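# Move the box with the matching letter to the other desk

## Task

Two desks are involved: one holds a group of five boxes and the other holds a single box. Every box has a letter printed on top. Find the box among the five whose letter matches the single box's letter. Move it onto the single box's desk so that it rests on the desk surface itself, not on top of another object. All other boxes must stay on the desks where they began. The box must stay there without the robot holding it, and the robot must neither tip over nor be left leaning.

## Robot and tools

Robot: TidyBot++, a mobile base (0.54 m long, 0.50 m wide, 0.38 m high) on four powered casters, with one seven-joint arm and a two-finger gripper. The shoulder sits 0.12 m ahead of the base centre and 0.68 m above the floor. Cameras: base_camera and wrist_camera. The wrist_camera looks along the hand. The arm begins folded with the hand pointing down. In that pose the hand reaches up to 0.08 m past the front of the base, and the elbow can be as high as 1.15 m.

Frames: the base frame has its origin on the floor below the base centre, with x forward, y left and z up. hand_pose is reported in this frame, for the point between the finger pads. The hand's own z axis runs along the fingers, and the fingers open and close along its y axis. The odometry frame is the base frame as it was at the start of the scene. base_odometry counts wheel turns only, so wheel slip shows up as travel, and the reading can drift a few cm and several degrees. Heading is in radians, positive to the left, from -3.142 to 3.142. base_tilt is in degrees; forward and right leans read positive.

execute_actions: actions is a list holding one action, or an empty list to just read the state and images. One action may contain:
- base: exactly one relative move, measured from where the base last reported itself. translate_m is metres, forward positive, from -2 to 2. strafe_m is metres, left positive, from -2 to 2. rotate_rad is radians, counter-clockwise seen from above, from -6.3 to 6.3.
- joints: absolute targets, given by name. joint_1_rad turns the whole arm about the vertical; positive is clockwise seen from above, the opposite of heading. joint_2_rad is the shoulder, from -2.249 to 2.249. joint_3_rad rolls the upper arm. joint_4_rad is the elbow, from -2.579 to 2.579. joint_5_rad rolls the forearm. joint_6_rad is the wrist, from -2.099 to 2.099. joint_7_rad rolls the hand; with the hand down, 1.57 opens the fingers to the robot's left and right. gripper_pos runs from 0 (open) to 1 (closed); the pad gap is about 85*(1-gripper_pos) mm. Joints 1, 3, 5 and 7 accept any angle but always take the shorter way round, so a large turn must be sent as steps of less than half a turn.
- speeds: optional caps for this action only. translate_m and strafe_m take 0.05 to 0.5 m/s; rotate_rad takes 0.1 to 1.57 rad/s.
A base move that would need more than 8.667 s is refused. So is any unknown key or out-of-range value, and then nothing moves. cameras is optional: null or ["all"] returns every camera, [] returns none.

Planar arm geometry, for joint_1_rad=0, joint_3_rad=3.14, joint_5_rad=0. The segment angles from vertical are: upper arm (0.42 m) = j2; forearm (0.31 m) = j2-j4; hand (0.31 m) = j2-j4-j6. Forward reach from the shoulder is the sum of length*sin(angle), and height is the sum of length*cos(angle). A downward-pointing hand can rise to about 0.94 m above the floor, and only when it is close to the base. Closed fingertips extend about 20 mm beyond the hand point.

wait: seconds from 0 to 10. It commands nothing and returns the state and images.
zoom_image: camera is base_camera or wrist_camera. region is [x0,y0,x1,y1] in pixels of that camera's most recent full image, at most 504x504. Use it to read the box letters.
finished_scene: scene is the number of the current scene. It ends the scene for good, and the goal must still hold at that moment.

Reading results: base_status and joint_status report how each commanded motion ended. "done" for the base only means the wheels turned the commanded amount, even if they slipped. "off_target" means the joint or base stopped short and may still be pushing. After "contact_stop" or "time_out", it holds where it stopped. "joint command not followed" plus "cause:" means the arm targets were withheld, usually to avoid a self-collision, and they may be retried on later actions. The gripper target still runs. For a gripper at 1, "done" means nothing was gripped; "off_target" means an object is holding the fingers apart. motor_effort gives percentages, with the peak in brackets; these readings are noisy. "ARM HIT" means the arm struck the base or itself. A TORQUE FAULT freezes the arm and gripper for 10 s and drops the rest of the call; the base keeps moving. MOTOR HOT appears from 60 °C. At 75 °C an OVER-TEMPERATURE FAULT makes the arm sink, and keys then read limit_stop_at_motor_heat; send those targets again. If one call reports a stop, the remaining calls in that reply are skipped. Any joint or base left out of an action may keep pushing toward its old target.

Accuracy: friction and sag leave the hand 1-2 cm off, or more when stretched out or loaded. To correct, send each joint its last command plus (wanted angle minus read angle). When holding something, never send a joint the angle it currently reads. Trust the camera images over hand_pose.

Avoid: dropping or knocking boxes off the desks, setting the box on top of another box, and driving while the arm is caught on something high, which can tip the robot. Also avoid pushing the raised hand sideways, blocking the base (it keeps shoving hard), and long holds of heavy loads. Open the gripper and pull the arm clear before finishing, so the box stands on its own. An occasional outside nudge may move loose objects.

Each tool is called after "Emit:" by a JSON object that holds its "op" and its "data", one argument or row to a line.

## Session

Emit:
{"op": "execute_actions", "data": {
  "actions": []
}}

Scene clock: 0.00 s.
base_odometry: x=+0.000 y=+0.000 heading=+0.000 (m, m, rad; odometry frame)
base_tilt: forward=-0.4 right=-0.2 (deg)
base_status: not commanded
joint_positions: joint_1_rad=-0.008 joint_2_rad=-0.376 joint_3_rad=+3.156 joint_4_rad=-2.560 joint_5_rad=-0.002 joint_6_rad=-0.838 joint_7_rad=+1.593 gripper_pos=+0.000
joint_status: not commanded
motor_effort: joint_1_rad=+0 joint_2_rad=-1 joint_3_rad=+0 joint_4_rad=+13 joint_5_rad=-1 joint_6_rad=+1 joint_7_rad=+0 (%)
hand_pose: x=+0.2591 y=+0.0016 z=+0.5833 quat_wxyz=(-0.003, +0.998, +0.008, +0.060) (m; base frame)
pictures: base_camera, wrist_camera
Images, in order (width x height): base_camera 644x364, wrist_camera 644x476.

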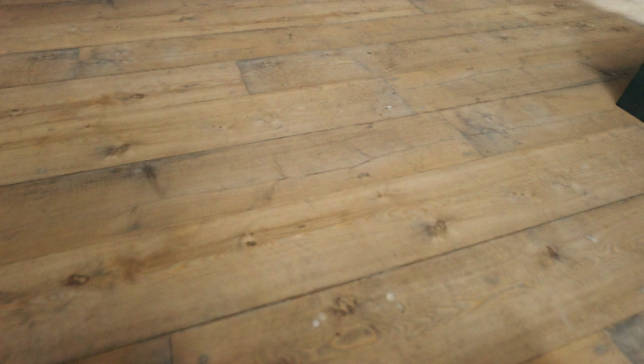

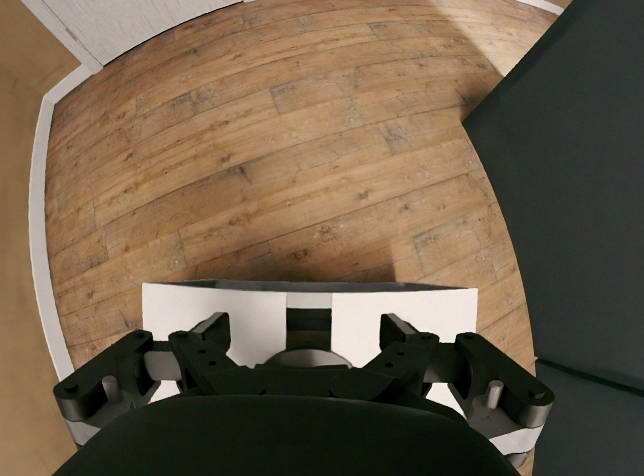

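Emit:
{"op": "execute_actions", "data": {
  "actions": [
    {"joints":{"joint_2_rad":-0.6,"joint_4_rad":-1.75,"joint_6_rad":-0.95}}
  ]
}}

Scene clock: 4.53 s.
base_odometry: x=+0.000 y=+0.000 heading=+0.000 (m, m, rad; odometry frame)
base_tilt: forward=-0.4 right=-0.2 (deg)
base_status: not commanded
joint_positions: joint_1_rad=-0.008 joint_2_rad=-0.589 joint_3_rad=+3.156 joint_4_rad=-1.769 joint_5_rad=-0.002 joint_6_rad=-0.925 joint_7_rad=+1.593 gripper_pos=+0.000
joint_status: all done
motor_effort: joint_1_rad=+0(0) joint_2_rad=+0(4) joint_3_rad=+0(0) joint_4_rad=+19(19) joint_5_rad=+0(0) joint_6_rad=+7(7) joint_7_rad=+0(0) (%)
hand_pose: x=+0.4442 y=-0.0020 z=+0.9932 quat_wxyz=(+0.002, +0.869, +0.006, +0.496) (m; base frame)
pictures: base_camera, wrist_camera
Images, in order (width x height): base_camera 644x364, wrist_camera 644x476.

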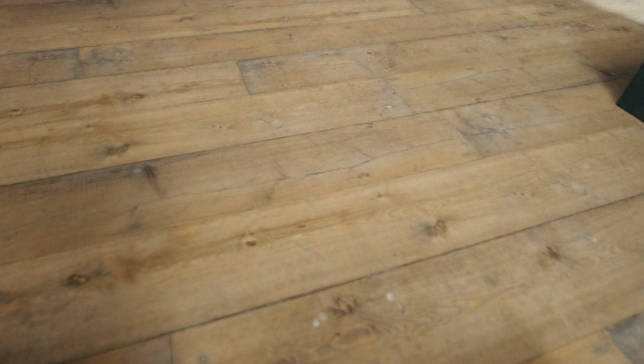

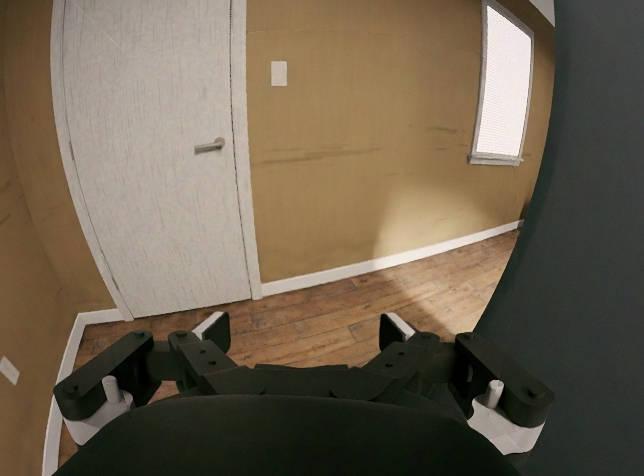

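Emit:
{"op": "execute_actions", "data": {
  "actions": [
    {"base":{"rotate_rad":0.28},"joints":{"joint_2_rad":-0.75,"joint_4_rad":-1.95,"joint_6_rad":-0.9}}
  ],
  "cameras": []
}}

Emit:
{"op": "execute_actions", "data": {
  "actions": [
    {"base":{"translate_m":0.8}}
  ]
}}

Emit:
{"op": "execute_actions", "data": {
  "actions": [
    {"base":{"rotate_rad":-1.57}}
  ]
}}

Scene clock: 10.83 s.
base_odometry: x=+0.000 y=+0.000 heading=+0.280 (m, m, rad; odometry frame)
base_tilt: forward=-0.4 right=-0.2 (deg)
base_status: done
joint_positions: joint_1_rad=-0.008 joint_2_rad=-0.741 joint_3_rad=+3.156 joint_4_rad=-1.931 joint_5_rad=-0.002 joint_6_rad=-0.925 joint_7_rad=+1.593 gripper_pos=+0.000
joint_status: all done
motor_effort: joint_1_rad=+0(1) joint_2_rad=+5(6) joint_3_rad=-1(1) joint_4_rad=+19(19) joint_5_rad=-1(1) joint_6_rad=+7(6) joint_7_rad=+0(0) (%)
hand_pose: x=+0.3933 y=-0.0015 z=+0.9483 quat_wxyz=(+0.001, +0.871, +0.006, +0.491) (m; base frame)
pictures: none
No camera images: the call's "cameras" was empty. Leave "cameras" out to get every camera's image.

Scene clock: 13.80 s.
base_odometry: x=+0.769 y=+0.222 heading=+0.280 (m, m, rad; odometry frame)
base_tilt: forward=-0.4 right=-0.2 (deg)
base_status: done
joint_positions: joint_1_rad=-0.008 joint_2_rad=-0.746 joint_3_rad=+3.156 joint_4_rad=-1.931 joint_5_rad=-0.002 joint_6_rad=-0.921 joint_7_rad=+1.593 gripper_pos=+0.000
joint_status: not commanded
motor_effort: joint_1_rad=+0(0) joint_2_rad=+5(8) joint_3_rad=+0(1) joint_4_rad=+19(20) joint_5_rad=+0(0) joint_6_rad=+7(7) joint_7_rad=+0(0) (%)
hand_pose: x=+0.3927 y=-0.0015 z=+0.9502 quat_wxyz=(+0.001, +0.869, +0.006, +0.495) (m; base frame)
pictures: base_camera, wrist_camera
Images, in order (width x height): base_camera 644x364, wrist_camera 644x476.

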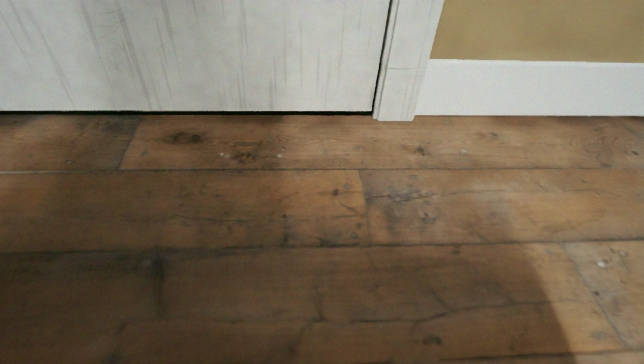

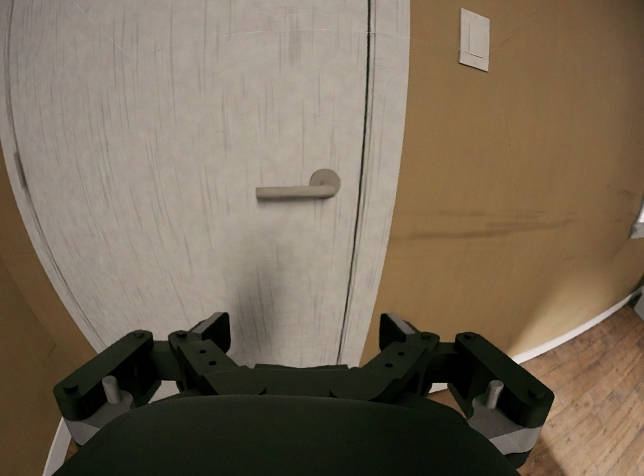

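Scene clock: 16.10 s.
base_odometry: x=+0.769 y=+0.222 heading=-1.289 (m, m, rad; odometry frame)
base_tilt: forward=-0.4 right=-0.2 (deg)
base_status: done
joint_positions: joint_1_rad=-0.008 joint_2_rad=-0.746 joint_3_rad=+3.156 joint_4_rad=-1.931 joint_5_rad=-0.002 joint_6_rad=-0.921 joint_7_rad=+1.593 gripper_pos=+0.000
joint_status: not commanded
motor_effort: joint_1_rad=+0(1) joint_2_rad=+5(6) joint_3_rad=+0(1) joint_4_rad=+19(19) joint_5_rad=+0(0) joint_6_rad=+6(6) joint_7_rad=+0(0) (%)
hand_pose: x=+0.3927 y=-0.0015 z=+0.9502 quat_wxyz=(+0.001, +0.869, +0.006, +0.495) (m; base frame)
pictures: base_camera, wrist_camera
Images, in order (width x height): base_camera 644x364, wrist_camera 644x476.

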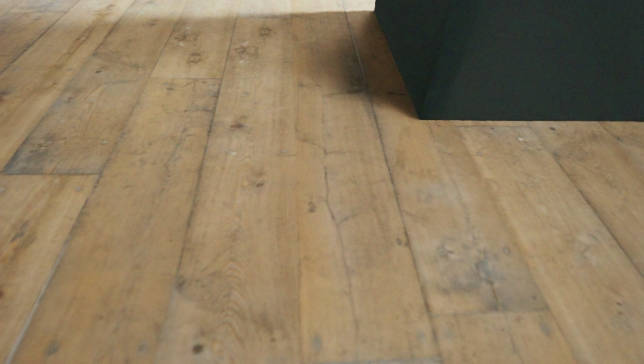

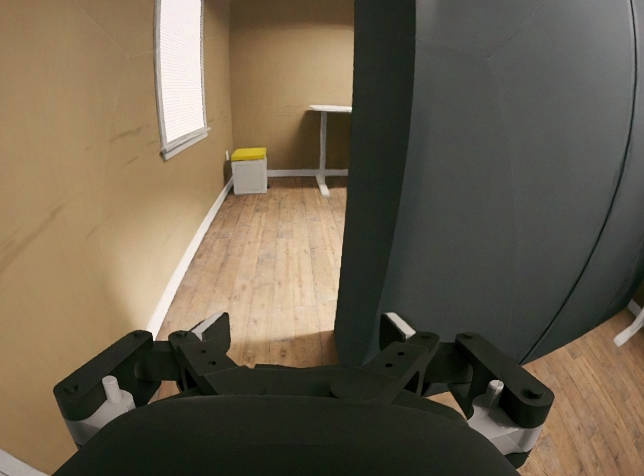

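Emit:
{"op": "execute_actions", "data": {
  "actions": [
    {"base":{"strafe_m":0.28}}
  ]
}}

Scene clock: 20.13 s.
base_odometry: x=+1.038 y=+0.299 heading=-1.290 (m, m, rad; odometry frame)
base_tilt: forward=-0.4 right=-0.2 (deg)
base_status: done
joint_positions: joint_1_rad=-0.008 joint_2_rad=-0.746 joint_3_rad=+3.156 joint_4_rad=-1.931 joint_5_rad=-0.002 joint_6_rad=-0.921 joint_7_rad=+1.593 gripper_pos=+0.000
joint_status: not commanded
motor_effort: joint_1_rad=+1(1) joint_2_rad=+5(5) joint_3_rad=+0(1) joint_4_rad=+19(19) joint_5_rad=-1(1) joint_6_rad=+7(7) joint_7_rad=+0(0) (%)
hand_pose: x=+0.3927 y=-0.0015 z=+0.9502 quat_wxyz=(+0.001, +0.869, +0.006, +0.495) (m; base frame)
pictures: base_camera, wrist_camera
Images, in order (width x height): base_camera 644x364, wrist_camera 644x476.

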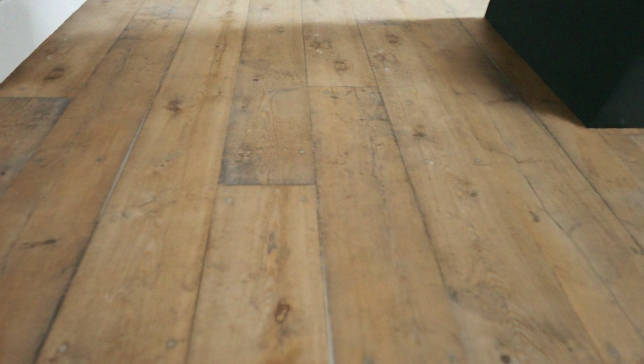

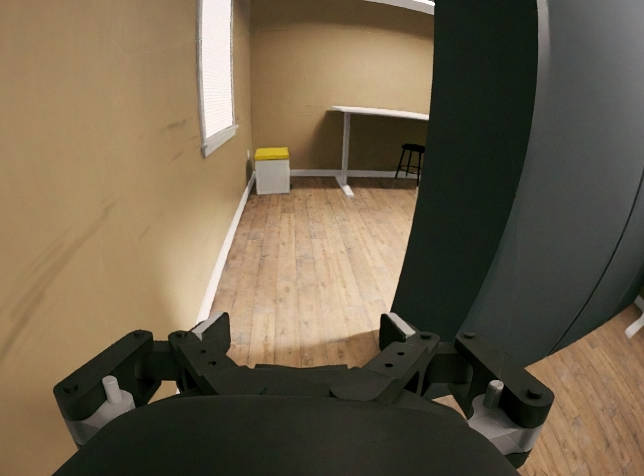

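Emit:
{"op": "execute_actions", "data": {
  "actions": [
    {"base":{"strafe_m":0.06}}
  ],
  "cameras": []
}}

Emit:
{"op": "execute_actions", "data": {
  "actions": [
    {"base":{"translate_m":1.6}}
  ]
}}

Scene clock: 29.27 s.
base_odometry: x=+1.096 y=+0.316 heading=-1.290 (m, m, rad; odometry frame)
base_tilt: forward=-0.4 right=-0.2 (deg)
base_status: done
joint_positions: joint_1_rad=-0.008 joint_2_rad=-0.746 joint_3_rad=+3.156 joint_4_rad=-1.931 joint_5_rad=-0.002 joint_6_rad=-0.921 joint_7_rad=+1.593 gripper_pos=+0.000
joint_status: not commanded
motor_effort: joint_1_rad=+0(0) joint_2_rad=+5(5) joint_3_rad=+0(1) joint_4_rad=+19(20) joint_5_rad=+0(1) joint_6_rad=+6(7) joint_7_rad=-1(0) (%)
hand_pose: x=+0.3927 y=-0.0014 z=+0.9502 quat_wxyz=(+0.001, +0.869, +0.006, +0.495) (m; base frame)
pictures: none
No camera images: the call's "cameras" was empty. Leave "cameras" out to get every camera's image.

Scene clock: 33.83 s.
base_odometry: x=+1.540 y=-1.221 heading=-1.290 (m, m, rad; odometry frame)
base_tilt: forward=-0.4 right=-0.2 (deg)
base_status: done
joint_positions: joint_1_rad=-0.008 joint_2_rad=-0.747 joint_3_rad=+3.156 joint_4_rad=-1.932 joint_5_rad=-0.002 joint_6_rad=-0.920 joint_7_rad=+1.593 gripper_pos=+0.000
joint_status: not commanded
motor_effort: joint_1_rad=+0(0) joint_2_rad=+5(8) joint_3_rad=-1(0) joint_4_rad=+19(20) joint_5_rad=+0(1) joint_6_rad=+7(7) joint_7_rad=+0(1) (%)
hand_pose: x=+0.3926 y=-0.0014 z=+0.9506 quat_wxyz=(+0.001, +0.869, +0.006, +0.496) (m; base frame)
pictures: base_camera, wrist_camera
Images, in order (width x height): base_camera 644x364, wrist_camera 644x476.

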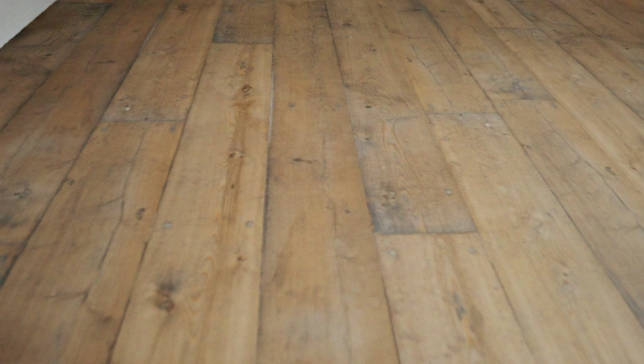

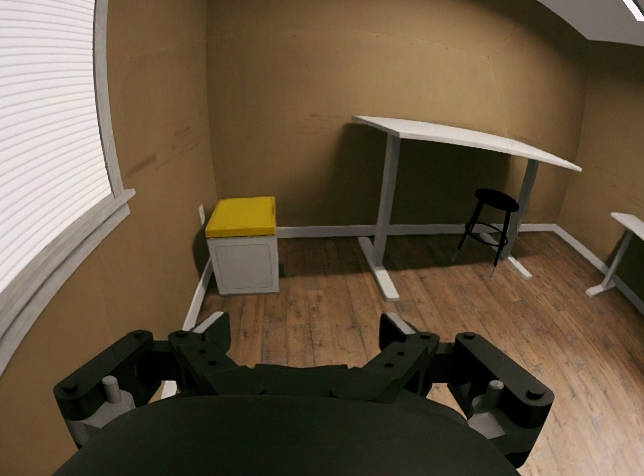

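Emit:
{"op": "execute_actions", "data": {
  "actions": [
    {"base":{"rotate_rad":-0.6},"joints":{"joint_2_rad":-0.3,"joint_4_rad":-0.9,"joint_6_rad":-1.45}}
  ]
}}

Scene clock: 39.30 s.
base_odometry: x=+1.540 y=-1.221 heading=-1.890 (m, m, rad; odometry frame)
base_tilt: forward=-0.4 right=-0.2 (deg)
base_status: done
joint_positions: joint_1_rad=-0.008 joint_2_rad=-0.315 joint_3_rad=+3.156 joint_4_rad=-0.922 joint_5_rad=-0.002 joint_6_rad=-1.425 joint_7_rad=+1.593 gripper_pos=+0.000
joint_status: all done
motor_effort: joint_1_rad=+0(0) joint_2_rad=-3(5) joint_3_rad=-1(1) joint_4_rad=+13(20) joint_5_rad=-1(1) joint_6_rad=+6(6) joint_7_rad=+0(0) (%)
hand_pose: x=+0.4470 y=-0.0021 z=+1.2016 quat_wxyz=(+0.005, +0.850, +0.007, +0.527) (m; base frame)
pictures: base_camera, wrist_camera
Images, in order (width x height): base_camera 644x364, wrist_camera 644x476.

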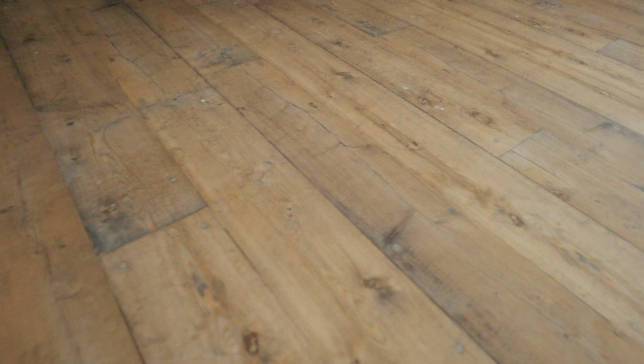

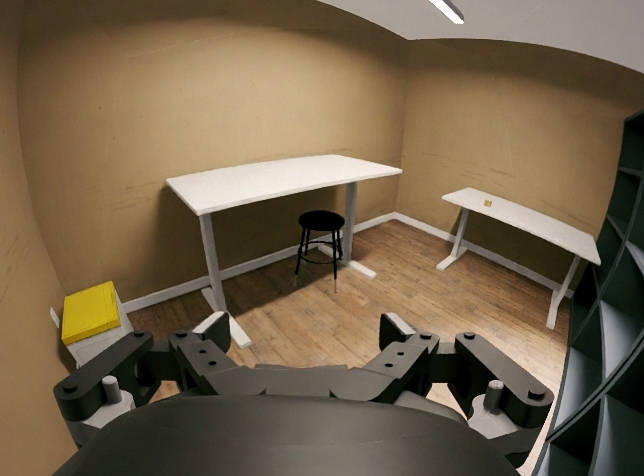

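Emit:
{"op": "execute_actions", "data": {
  "actions": [
    {"base":{"translate_m":0.9}}
  ],
  "cameras": []
}}

Emit:
{"op": "execute_actions", "data": {
  "actions": [
    {"base":{"rotate_rad":-0.97}}
  ]
}}

Scene clock: 50.40 s.
base_odometry: x=+1.257 y=-2.076 heading=-1.890 (m, m, rad; odometry frame)
base_tilt: forward=-0.4 right=-0.2 (deg)
base_status: done
joint_positions: joint_1_rad=-0.008 joint_2_rad=-0.298 joint_3_rad=+3.156 joint_4_rad=-0.920 joint_5_rad=-0.002 joint_6_rad=-1.427 joint_7_rad=+1.593 gripper_pos=+0.000
joint_status: not commanded
motor_effort: joint_1_rad=+0(0) joint_2_rad=-4(7) joint_3_rad=-1(0) joint_4_rad=+14(15) joint_5_rad=-1(0) joint_6_rad=+7(7) joint_7_rad=+0(0) (%)
hand_pose: x=+0.4550 y=-0.0021 z=+1.1966 quat_wxyz=(+0.005, +0.854, +0.007, +0.520) (m; base frame)
pictures: none
No camera images: the call's "cameras" was empty. Leave "cameras" out to get every camera's image.

Scene clock: 52.27 s.
base_odometry: x=+1.257 y=-2.076 heading=-2.860 (m, m, rad; odometry frame)
base_tilt: forward=-0.4 right=-0.2 (deg)
base_status: done
joint_positions: joint_1_rad=-0.008 joint_2_rad=-0.298 joint_3_rad=+3.156 joint_4_rad=-0.920 joint_5_rad=-0.002 joint_6_rad=-1.427 joint_7_rad=+1.593 gripper_pos=+0.000
joint_status: not commanded
motor_effort: joint_1_rad=+0(0) joint_2_rad=-4(5) joint_3_rad=+0(2) joint_4_rad=+14(14) joint_5_rad=+0(1) joint_6_rad=+7(7) joint_7_rad=+0(0) (%)
hand_pose: x=+0.4550 y=-0.0021 z=+1.1966 quat_wxyz=(+0.005, +0.854, +0.007, +0.520) (m; base frame)
pictures: base_camera, wrist_camera
Images, in order (width x height): base_camera 644x364, wrist_camera 644x476.

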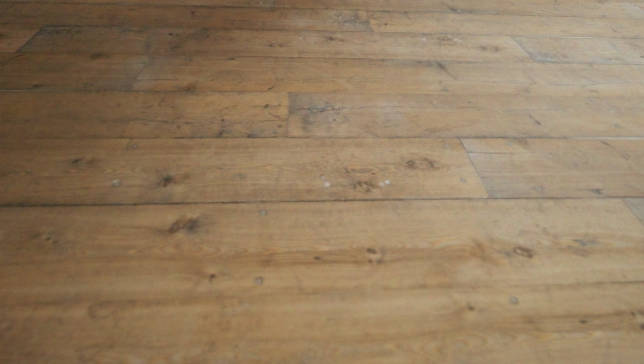

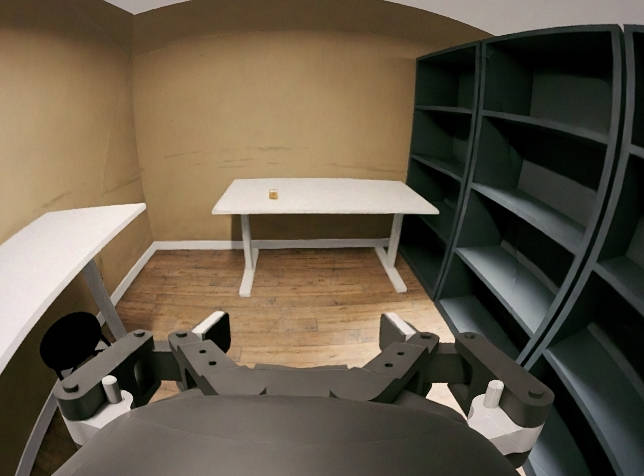

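Emit:
{"op": "execute_actions", "data": {
  "actions": [
    {"base":{"translate_m":0.95},"joints":{"joint_6_rad":-1.6}}
  ]
}}

Scene clock: 59.57 s.
base_odometry: x=+0.344 y=-2.339 heading=-2.860 (m, m, rad; odometry frame)
base_tilt: forward=-0.4 right=-0.2 (deg)
base_status: done
joint_positions: joint_1_rad=-0.008 joint_2_rad=-0.297 joint_3_rad=+3.156 joint_4_rad=-0.916 joint_5_rad=-0.002 joint_6_rad=-1.592 joint_7_rad=+1.593 gripper_pos=+0.000
joint_status: all done
motor_effort: joint_1_rad=+0(0) joint_2_rad=-3(7) joint_3_rad=-1(1) joint_4_rad=+13(14) joint_5_rad=-1(0) joint_6_rad=+6(8) joint_7_rad=+0(0) (%)
hand_pose: x=+0.4282 y=-0.0017 z=+1.1540 quat_wxyz=(+0.004, +0.894, +0.007, +0.448) (m; base frame)
pictures: base_camera, wrist_camera
Images, in order (width x height): base_camera 644x364, wrist_camera 644x476.

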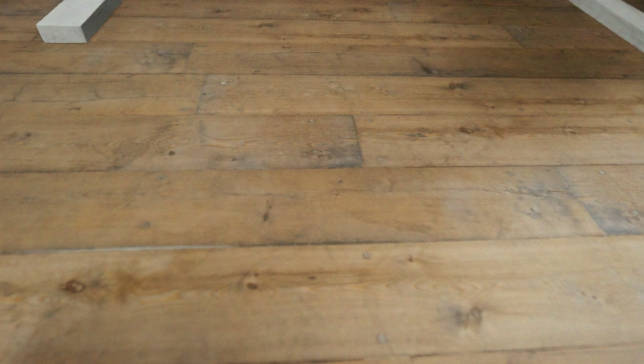

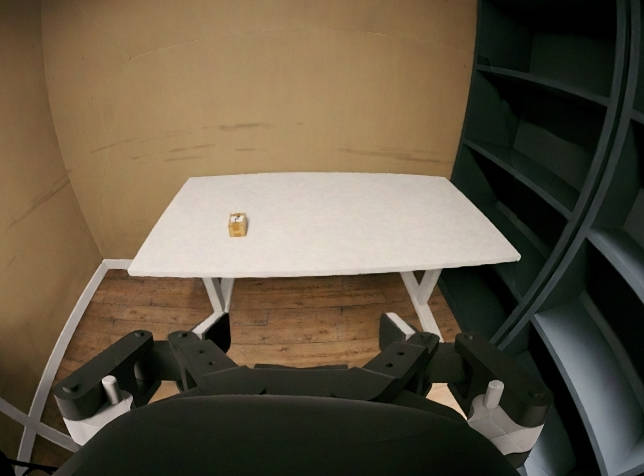

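Emit:
{"op": "execute_actions", "data": {
  "actions": [
    {"base":{"translate_m":0.38},"joints":{"joint_1_rad":-0.3,"joint_2_rad":-0.1,"joint_4_rad":-0.8,"joint_6_rad":-1.75}}
  ]
}}

Scene clock: 64.27 s.
base_odometry: x=-0.021 y=-2.445 heading=-2.861 (m, m, rad; odometry frame)
base_tilt: forward=-0.4 right=-0.2 (deg)
base_status: done
joint_positions: joint_1_rad=-0.288 joint_2_rad=-0.090 joint_3_rad=+3.156 joint_4_rad=-0.824 joint_5_rad=-0.002 joint_6_rad=-1.725 joint_7_rad=+1.593 gripper_pos=+0.000
joint_status: all done
motor_effort: joint_1_rad=+1(1) joint_2_rad=-12(17) joint_3_rad=-1(0) joint_4_rad=+14(16) joint_5_rad=-1(1) joint_6_rad=+5(7) joint_7_rad=+0(0) (%)
hand_pose: x=+0.4744 y=+0.1011 z=+1.0926 quat_wxyz=(-0.043, +0.932, +0.139, +0.332) (m; base frame)
pictures: base_camera, wrist_camera
Images, in order (width x height): base_camera 644x364, wrist_camera 644x476.

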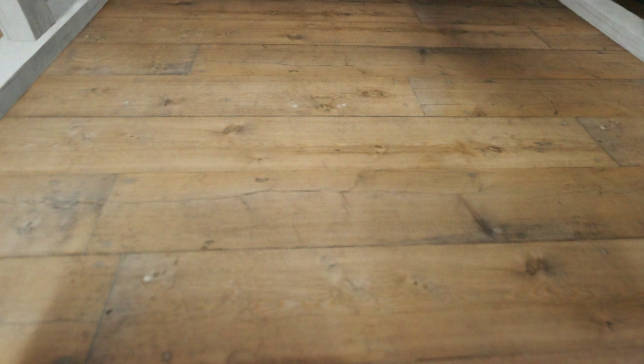

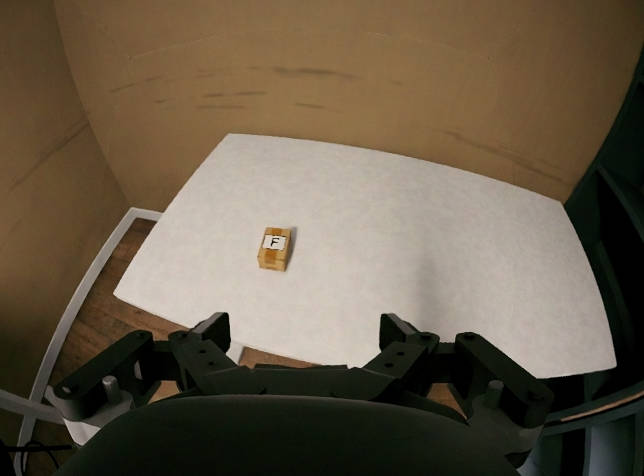

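Emit:
{"op": "zoom_image", "data": {
  "camera": "wrist_camera",
  "region": [245,215,305,280]
}}

Region (245, 215, 305, 280) of wrist_camera's 644x476 image, scaled by 7.754; it fills the left 465 columns of this view, and the rest is white.

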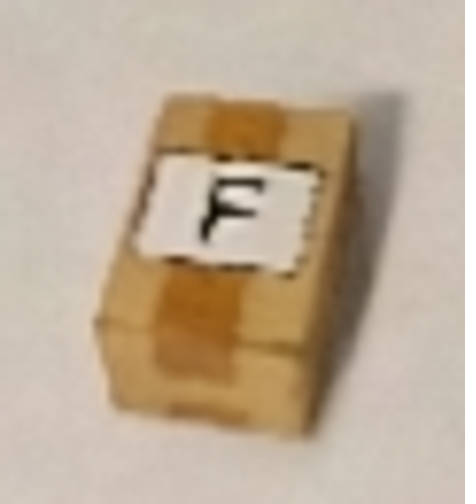

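Emit:
{"op": "execute_actions", "data": {
  "actions": [
    {"base":{"translate_m":-1.84},"joints":{"joint_1_rad":0.0,"joint_2_rad":-0.4,"joint_4_rad":-1.2,"joint_6_rad":-1.4}}
  ]
}}

Emit:
{"op": "execute_actions", "data": {
  "actions": [
    {"base":{"rotate_rad":1.57},"joints":{"joint_2_rad":-0.75,"joint_4_rad":-1.95,"joint_6_rad":-0.9}}
  ]
}}

Scene clock: 81.50 s.
base_odometry: x=+1.747 y=-1.934 heading=-2.861 (m, m, rad; odometry frame)
base_tilt: forward=-0.4 right=-0.2 (deg)
base_status: done
joint_positions: joint_1_rad=-0.013 joint_2_rad=-0.400 joint_3_rad=+3.156 joint_4_rad=-1.180 joint_5_rad=-0.002 joint_6_rad=-1.423 joint_7_rad=+1.593 gripper_pos=+0.000
joint_status: all done
motor_effort: joint_1_rad=+0(1) joint_2_rad=-1(18) joint_3_rad=+0(2) joint_4_rad=+15(16) joint_5_rad=-1(1) joint_6_rad=+6(6) joint_7_rad=+0(0) (%)
hand_pose: x=+0.4275 y=-0.0006 z=+1.1090 quat_wxyz=(+0.002, +0.892, +0.009, +0.452) (m; base frame)
pictures: base_camera, wrist_camera
Images, in order (width x height): base_camera 644x364, wrist_camera 644x476.

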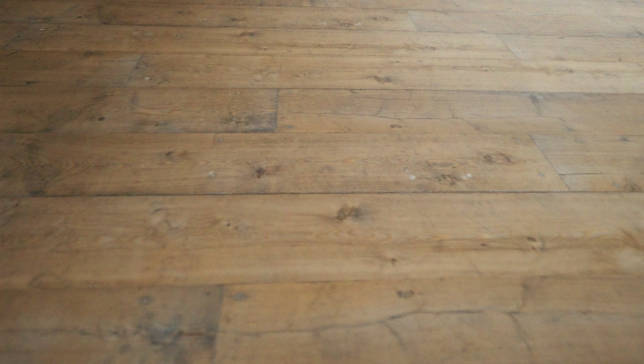

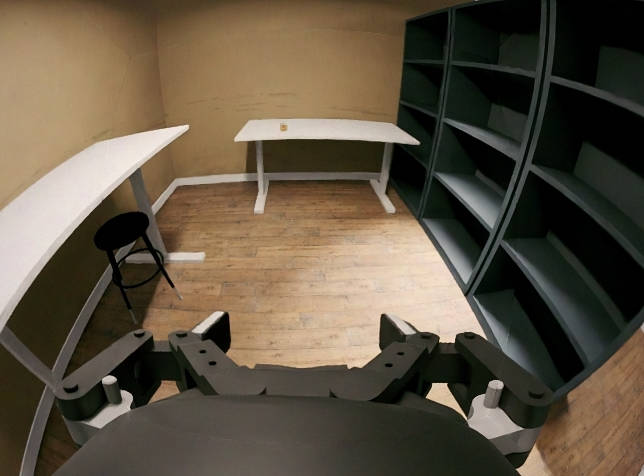

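Scene clock: 83.80 s.
base_odometry: x=+1.747 y=-1.934 heading=-1.291 (m, m, rad; odometry frame)
base_tilt: forward=-0.4 right=-0.2 (deg)
base_status: done
joint_positions: joint_1_rad=-0.012 joint_2_rad=-0.736 joint_3_rad=+3.156 joint_4_rad=-1.930 joint_5_rad=-0.002 joint_6_rad=-0.925 joint_7_rad=+1.593 gripper_pos=+0.000
joint_status: all done
motor_effort: joint_1_rad=+0(1) joint_2_rad=+5(5) joint_3_rad=-1(1) joint_4_rad=+19(20) joint_5_rad=+0(1) joint_6_rad=+6(7) joint_7_rad=-1(1) (%)
hand_pose: x=+0.3947 y=-0.0005 z=+0.9472 quat_wxyz=(+0.000, +0.872, +0.008, +0.489) (m; base frame)
pictures: base_camera, wrist_camera
Images, in order (width x height): base_camera 644x364, wrist_camera 644x476.

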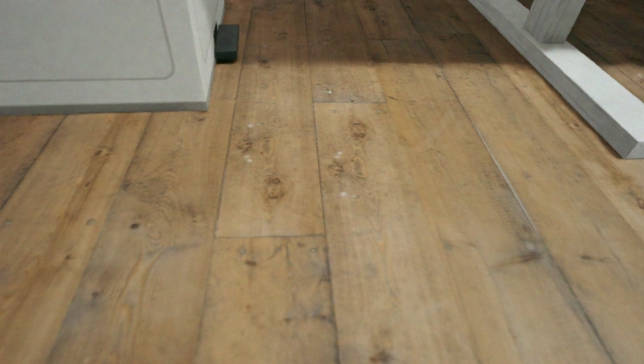

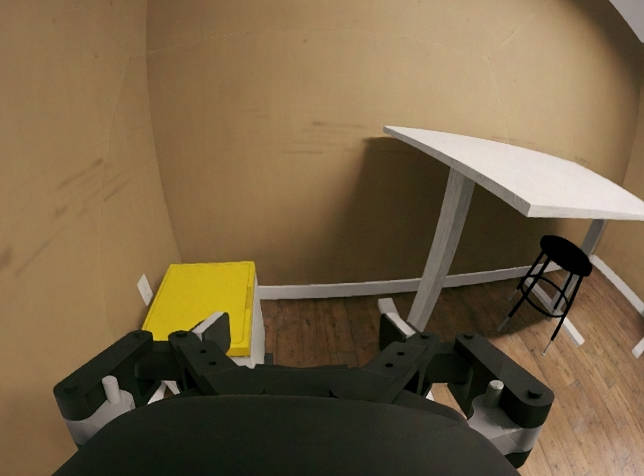

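Emit:
{"op": "execute_actions", "data": {
  "actions": [
    {"base":{"translate_m":-2.0}}
  ]
}}

Scene clock: 91.10 s.
base_odometry: x=+1.193 y=-0.012 heading=-1.291 (m, m, rad; odometry frame)
base_tilt: forward=-0.4 right=-0.2 (deg)
base_status: done
joint_positions: joint_1_rad=-0.012 joint_2_rad=-0.746 joint_3_rad=+3.156 joint_4_rad=-1.930 joint_5_rad=-0.002 joint_6_rad=-0.921 joint_7_rad=+1.593 gripper_pos=+0.000
joint_status: not commanded
motor_effort: joint_1_rad=+0(0) joint_2_rad=+4(7) joint_3_rad=+0(1) joint_4_rad=+19(20) joint_5_rad=-1(1) joint_6_rad=+7(7) joint_7_rad=+0(0) (%)
hand_pose: x=+0.3925 y=-0.0005 z=+0.9508 quat_wxyz=(+0.000, +0.869, +0.008, +0.495) (m; base frame)
pictures: base_camera, wrist_camera
Images, in order (width x height): base_camera 644x364, wrist_camera 644x476.

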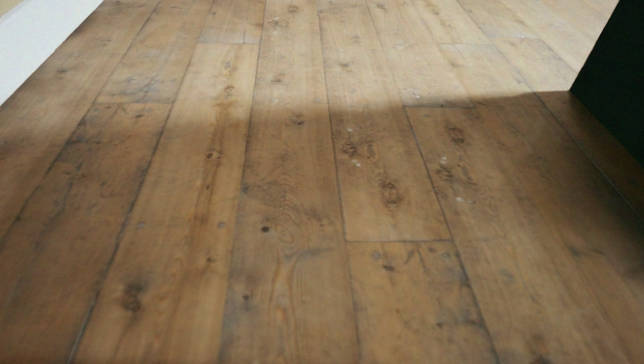

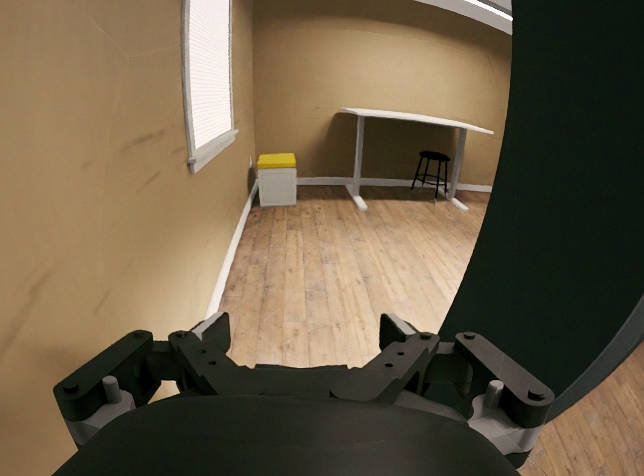

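Emit:
{"op": "execute_actions", "data": {
  "actions": [
    {"base":{"translate_m":-0.42}}
  ],
  "cameras": []
}}

Emit:
{"op": "execute_actions", "data": {
  "actions": [
    {"base":{"rotate_rad":-1.55}}
  ]
}}

Scene clock: 97.20 s.
base_odometry: x=+1.077 y=+0.392 heading=-1.291 (m, m, rad; odometry frame)
base_tilt: forward=-0.4 right=-0.2 (deg)
base_status: done
joint_positions: joint_1_rad=-0.012 joint_2_rad=-0.753 joint_3_rad=+3.156 joint_4_rad=-1.931 joint_5_rad=-0.002 joint_6_rad=-0.920 joint_7_rad=+1.593 gripper_pos=+0.000
joint_status: not commanded
motor_effort: joint_1_rad=+0(0) joint_2_rad=+5(8) joint_3_rad=+0(0) joint_4_rad=+19(20) joint_5_rad=-1(1) joint_6_rad=+8(7) joint_7_rad=-1(0) (%)
hand_pose: x=+0.3907 y=-0.0005 z=+0.9527 quat_wxyz=(+0.000, +0.867, +0.008, +0.498) (m; base frame)
pictures: none
No camera images: the call's "cameras" was empty. Leave "cameras" out to get every camera's image.

Scene clock: 99.47 s.
base_odometry: x=+1.077 y=+0.392 heading=-2.840 (m, m, rad; odometry frame)
base_tilt: forward=-0.4 right=-0.2 (deg)
base_status: done
joint_positions: joint_1_rad=-0.010 joint_2_rad=-0.753 joint_3_rad=+3.156 joint_4_rad=-1.931 joint_5_rad=-0.002 joint_6_rad=-0.920 joint_7_rad=+1.593 gripper_pos=+0.000
joint_status: not commanded
motor_effort: joint_1_rad=+0(1) joint_2_rad=+5(6) joint_3_rad=-1(0) joint_4_rad=+19(20) joint_5_rad=+0(1) joint_6_rad=+7(6) joint_7_rad=+0(0) (%)
hand_pose: x=+0.3907 y=-0.0011 z=+0.9527 quat_wxyz=(+0.001, +0.867, +0.007, +0.498) (m; base frame)
pictures: base_camera, wrist_camera
Images, in order (width x height): base_camera 644x364, wrist_camera 644x476.

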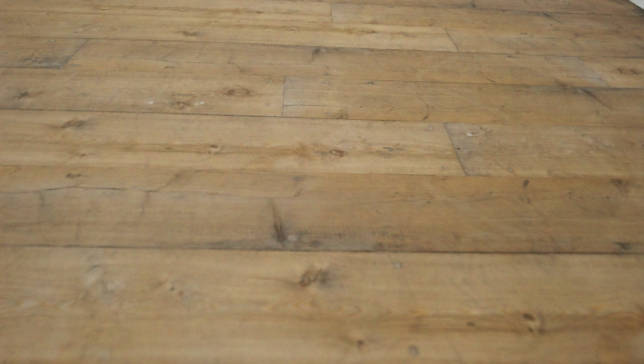

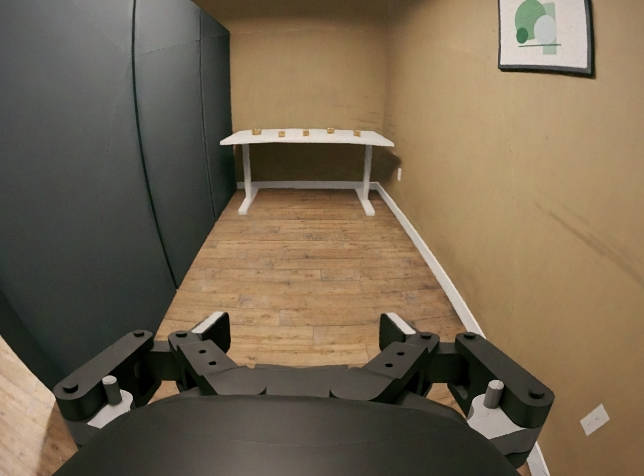

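Emit:
{"op": "execute_actions", "data": {
  "actions": [
    {"base":{"translate_m":1.85},"joints":{"joint_2_rad":-0.2,"joint_4_rad":-0.9,"joint_6_rad":-1.65}}
  ]
}}

Scene clock: 107.90 s.
base_odometry: x=-0.690 y=-0.156 heading=-2.841 (m, m, rad; odometry frame)
base_tilt: forward=-0.4 right=-0.2 (deg)
base_status: done
joint_positions: joint_1_rad=-0.010 joint_2_rad=-0.199 joint_3_rad=+3.156 joint_4_rad=-0.922 joint_5_rad=-0.002 joint_6_rad=-1.625 joint_7_rad=+1.593 gripper_pos=+0.000
joint_status: all done
motor_effort: joint_1_rad=+0(0) joint_2_rad=-8(11) joint_3_rad=-1(0) joint_4_rad=+14(19) joint_5_rad=-1(0) joint_6_rad=+6(7) joint_7_rad=+0(0) (%)
hand_pose: x=+0.4658 y=-0.0008 z=+1.1116 quat_wxyz=(+0.003, +0.922, +0.008, +0.386) (m; base frame)
pictures: base_camera, wrist_camera
Images, in order (width x height): base_camera 644x364, wrist_camera 644x476.

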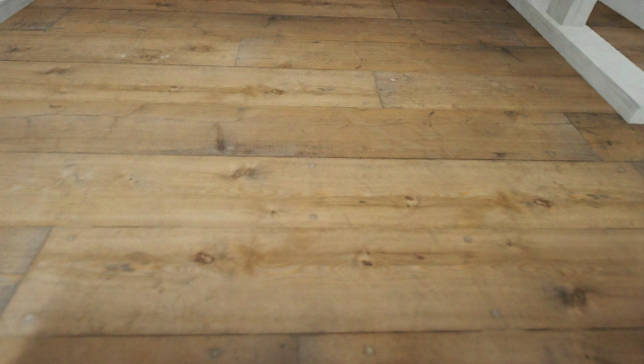

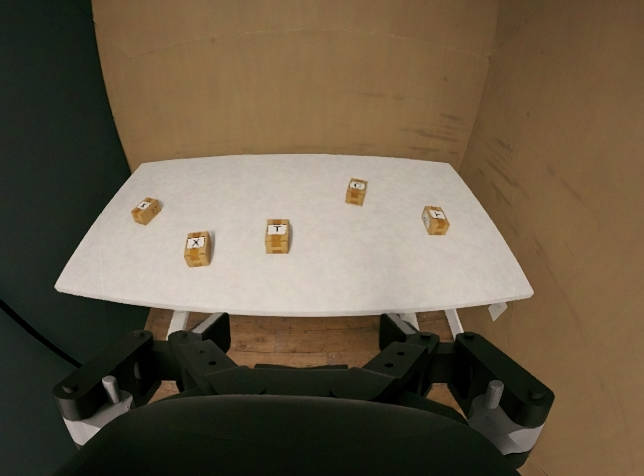

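Emit:
{"op": "zoom_image", "data": {
  "camera": "wrist_camera",
  "region": [120,170,300,280]
}}

Emit:
{"op": "zoom_image", "data": {
  "camera": "wrist_camera",
  "region": [330,165,470,250]
}}

Region (120, 170, 300, 280) of wrist_camera's 644x476 image, scaled by 2.800.

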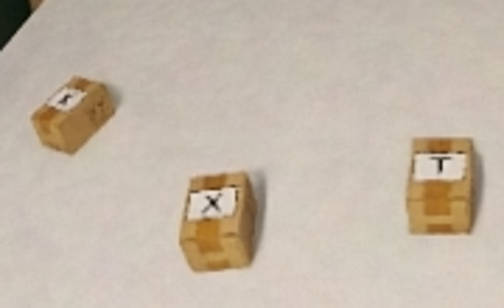

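Region (330, 165, 470, 250) of wrist_camera's 644x476 image, scaled by 3.600; it fills the top 306 rows of this view, and the rest is white.

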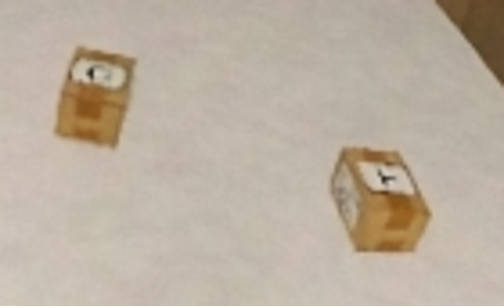

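Emit:
{"op": "execute_actions", "data": {
  "actions": [
    {"base":{"translate_m":0.22},"joints":{"joint_2_rad":0.1,"joint_4_rad":-0.65,"joint_6_rad":-1.85}}
  ]
}}

Scene clock: 114.77 s.
base_odometry: x=-0.901 y=-0.221 heading=-2.841 (m, m, rad; odometry frame)
base_tilt: forward=-0.4 right=-0.2 (deg)
base_status: done
joint_positions: joint_1_rad=-0.010 joint_2_rad=+0.107 joint_3_rad=+3.156 joint_4_rad=-0.673 joint_5_rad=-0.002 joint_6_rad=-1.825 joint_7_rad=+1.593 gripper_pos=+0.000
joint_status: all done
motor_effort: joint_1_rad=+0(0) joint_2_rad=-20(28) joint_3_rad=-1(1) joint_4_rad=+14(17) joint_5_rad=+0(1) joint_6_rad=+4(6) joint_7_rad=-1(1) (%)
hand_pose: x=+0.5444 y=+0.0006 z=+1.0560 quat_wxyz=(+0.004, +0.964, +0.009, +0.265) (m; base frame)
pictures: base_camera, wrist_camera
Images, in order (width x height): base_camera 644x364, wrist_camera 644x476.

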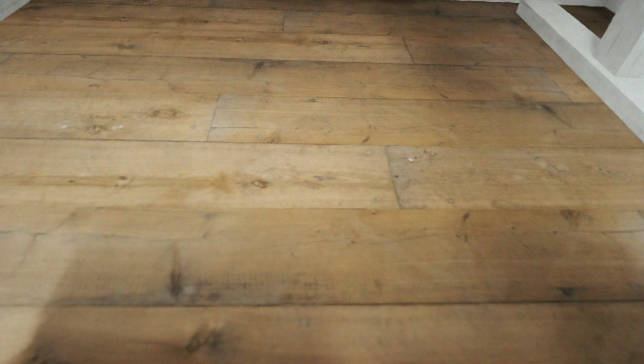

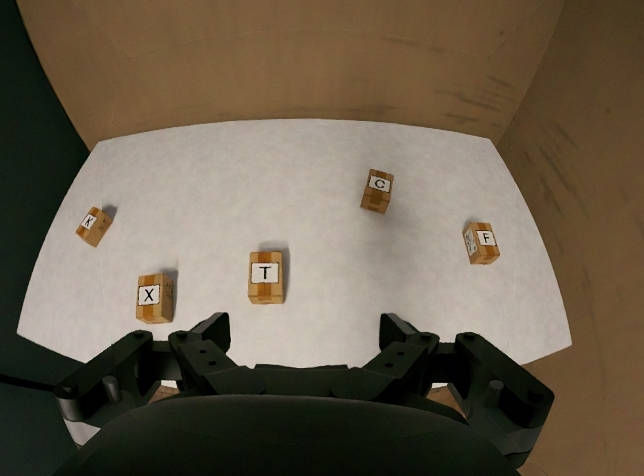

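Emit:
{"op": "zoom_image", "data": {
  "camera": "wrist_camera",
  "region": [450,210,520,275]
}}

Emit:
{"op": "zoom_image", "data": {
  "camera": "wrist_camera",
  "region": [65,195,125,255]
}}

Region (450, 210, 520, 275) of wrist_camera's 644x476 image, scaled by 7.200; it fills the top 468 rows of this view, and the rest is white.

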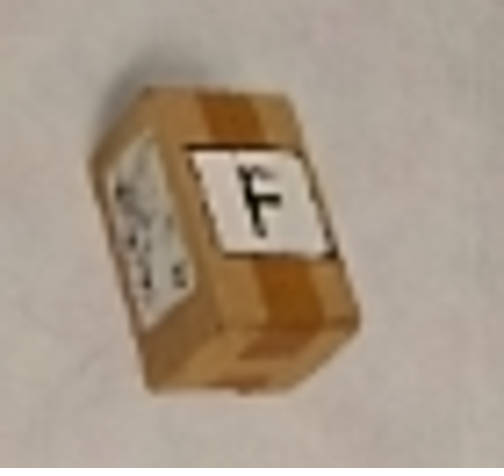

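Region (65, 195, 125, 255) of wrist_camera's 644x476 image, scaled by 8.400.

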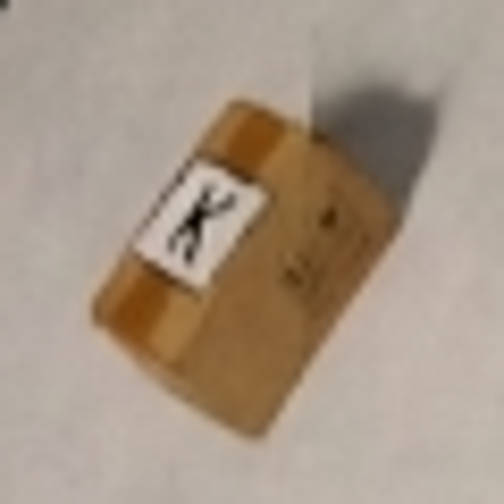

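Emit:
{"op": "execute_actions", "data": {
  "actions": [
    {"base":{"strafe_m":-0.24},"joints":{"joint_1_rad":0.12},"speeds":{"strafe_m":0.3}}
  ]
}}

Scene clock: 123.33 s.
base_odometry: x=-0.972 y=+0.008 heading=-2.841 (m, m, rad; odometry frame)
base_tilt: forward=-0.4 right=-0.2 (deg)
base_status: done
joint_positions: joint_1_rad=+0.113 joint_2_rad=+0.107 joint_3_rad=+3.156 joint_4_rad=-0.673 joint_5_rad=-0.002 joint_6_rad=-1.825 joint_7_rad=+1.593 gripper_pos=+0.000
joint_status: all done
motor_effort: joint_1_rad=+0(2) joint_2_rad=-19(21) joint_3_rad=-1(1) joint_4_rad=+14(14) joint_5_rad=-1(1) joint_6_rad=+4(4) joint_7_rad=+0(0) (%)
hand_pose: x=+0.5411 y=-0.0515 z=+1.0561 quat_wxyz=(+0.020, +0.963, -0.050, +0.264) (m; base frame)
pictures: base_camera, wrist_camera
Images, in order (width x height): base_camera 644x364, wrist_camera 644x476.

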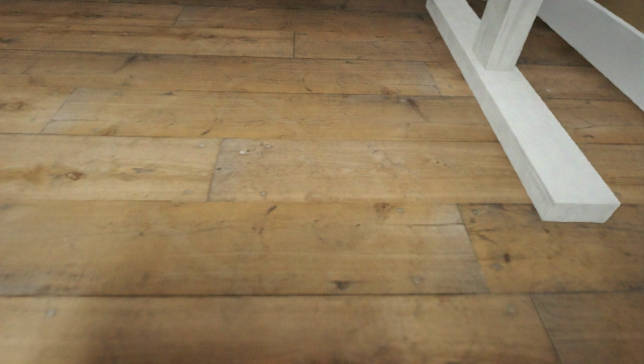

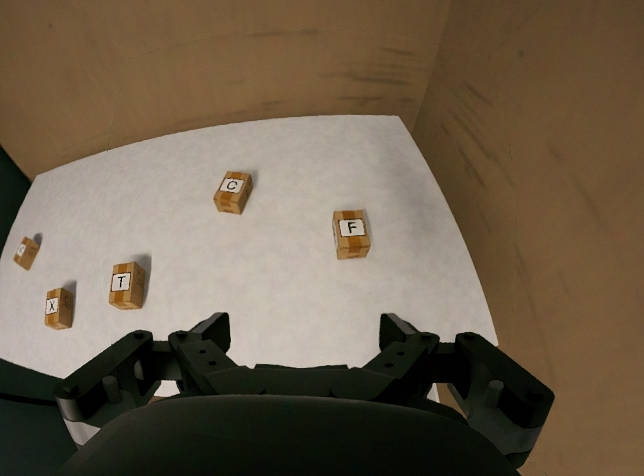

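Emit:
{"op": "execute_actions", "data": {
  "actions": [
    {"joints":{"joint_1_rad":0.225,"joint_2_rad":0.36,"joint_4_rad":-1.03,"joint_6_rad":-1.15,"joint_7_rad":1.75}}
  ]
}}

Scene clock: 130.10 s.
base_odometry: x=-0.972 y=+0.008 heading=-2.841 (m, m, rad; odometry frame)
base_tilt: forward=-0.4 right=-0.1 (deg)
base_status: not commanded
joint_positions: joint_1_rad=+0.213 joint_2_rad=+0.365 joint_3_rad=+3.156 joint_4_rad=-1.021 joint_5_rad=-0.002 joint_6_rad=-1.173 joint_7_rad=+1.713 gripper_pos=+0.000
joint_status: all done
motor_effort: joint_1_rad=+0(1) joint_2_rad=-34(40) joint_3_rad=-1(1) joint_4_rad=+19(21) joint_5_rad=+0(0) joint_6_rad=+4(5) joint_7_rad=+0(1) (%)
hand_pose: x=+0.7343 y=-0.1388 z=+0.8723 quat_wxyz=(+0.054, +0.957, -0.040, +0.282) (m; base frame)
pictures: base_camera, wrist_camera
Images, in order (width x height): base_camera 644x364, wrist_camera 644x476.

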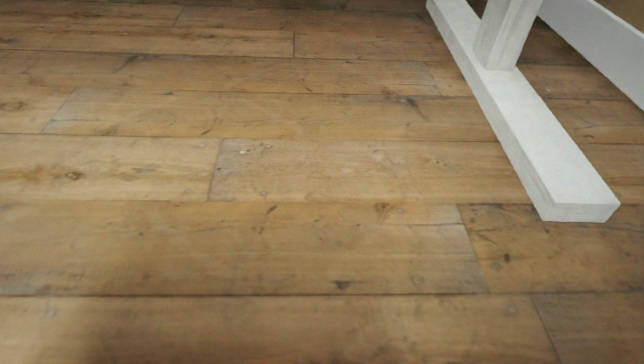

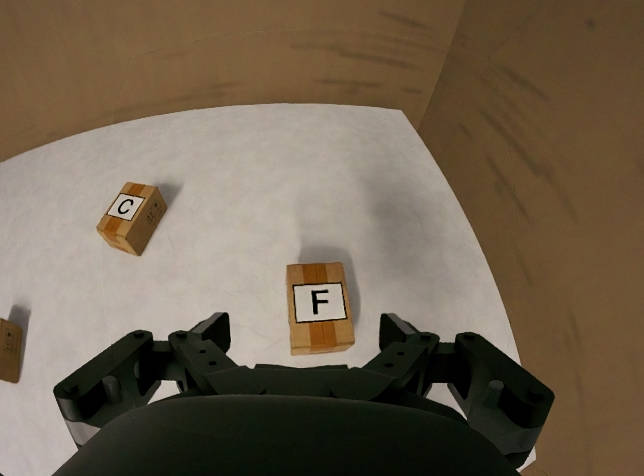

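Emit:
{"op": "execute_actions", "data": {
  "actions": [
    {"joints":{"joint_1_rad":0.24,"joint_2_rad":0.43,"joint_4_rad":-1.175,"joint_6_rad":-0.91}}
  ]
}}

Scene clock: 137.47 s.
base_odometry: x=-0.972 y=+0.008 heading=-2.841 (m, m, rad; odometry frame)
base_tilt: forward=-0.4 right=-0.1 (deg)
base_status: not commanded
joint_positions: joint_1_rad=+0.227 joint_2_rad=+0.432 joint_3_rad=+3.156 joint_4_rad=-1.159 joint_5_rad=-0.002 joint_6_rad=-0.933 joint_7_rad=+1.713 gripper_pos=+0.000
joint_status: all done
motor_effort: joint_1_rad=+0(0) joint_2_rad=-37(40) joint_3_rad=-1(1) joint_4_rad=+19(20) joint_5_rad=+0(0) joint_6_rad=+5(5) joint_7_rad=+0(0) (%)
hand_pose: x=+0.7714 y=-0.1570 z=+0.8041 quat_wxyz=(+0.060, +0.951, -0.046, +0.298) (m; base frame)
pictures: base_camera, wrist_camera
Images, in order (width x height): base_camera 644x364, wrist_camera 644x476.

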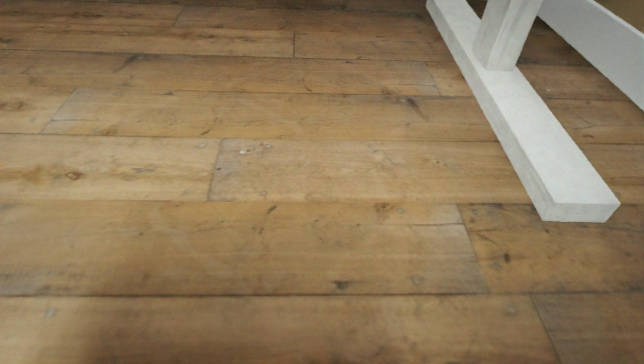

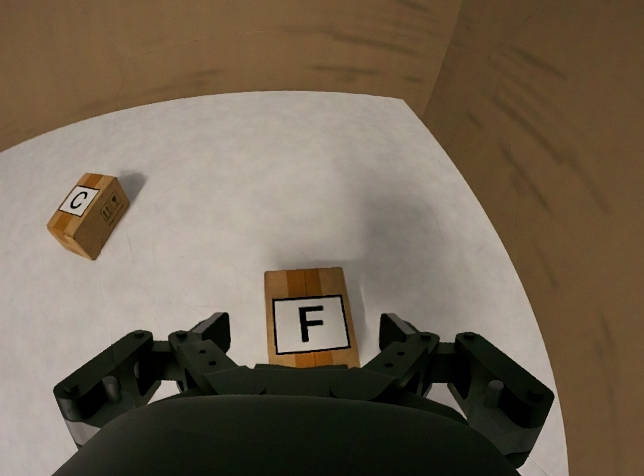

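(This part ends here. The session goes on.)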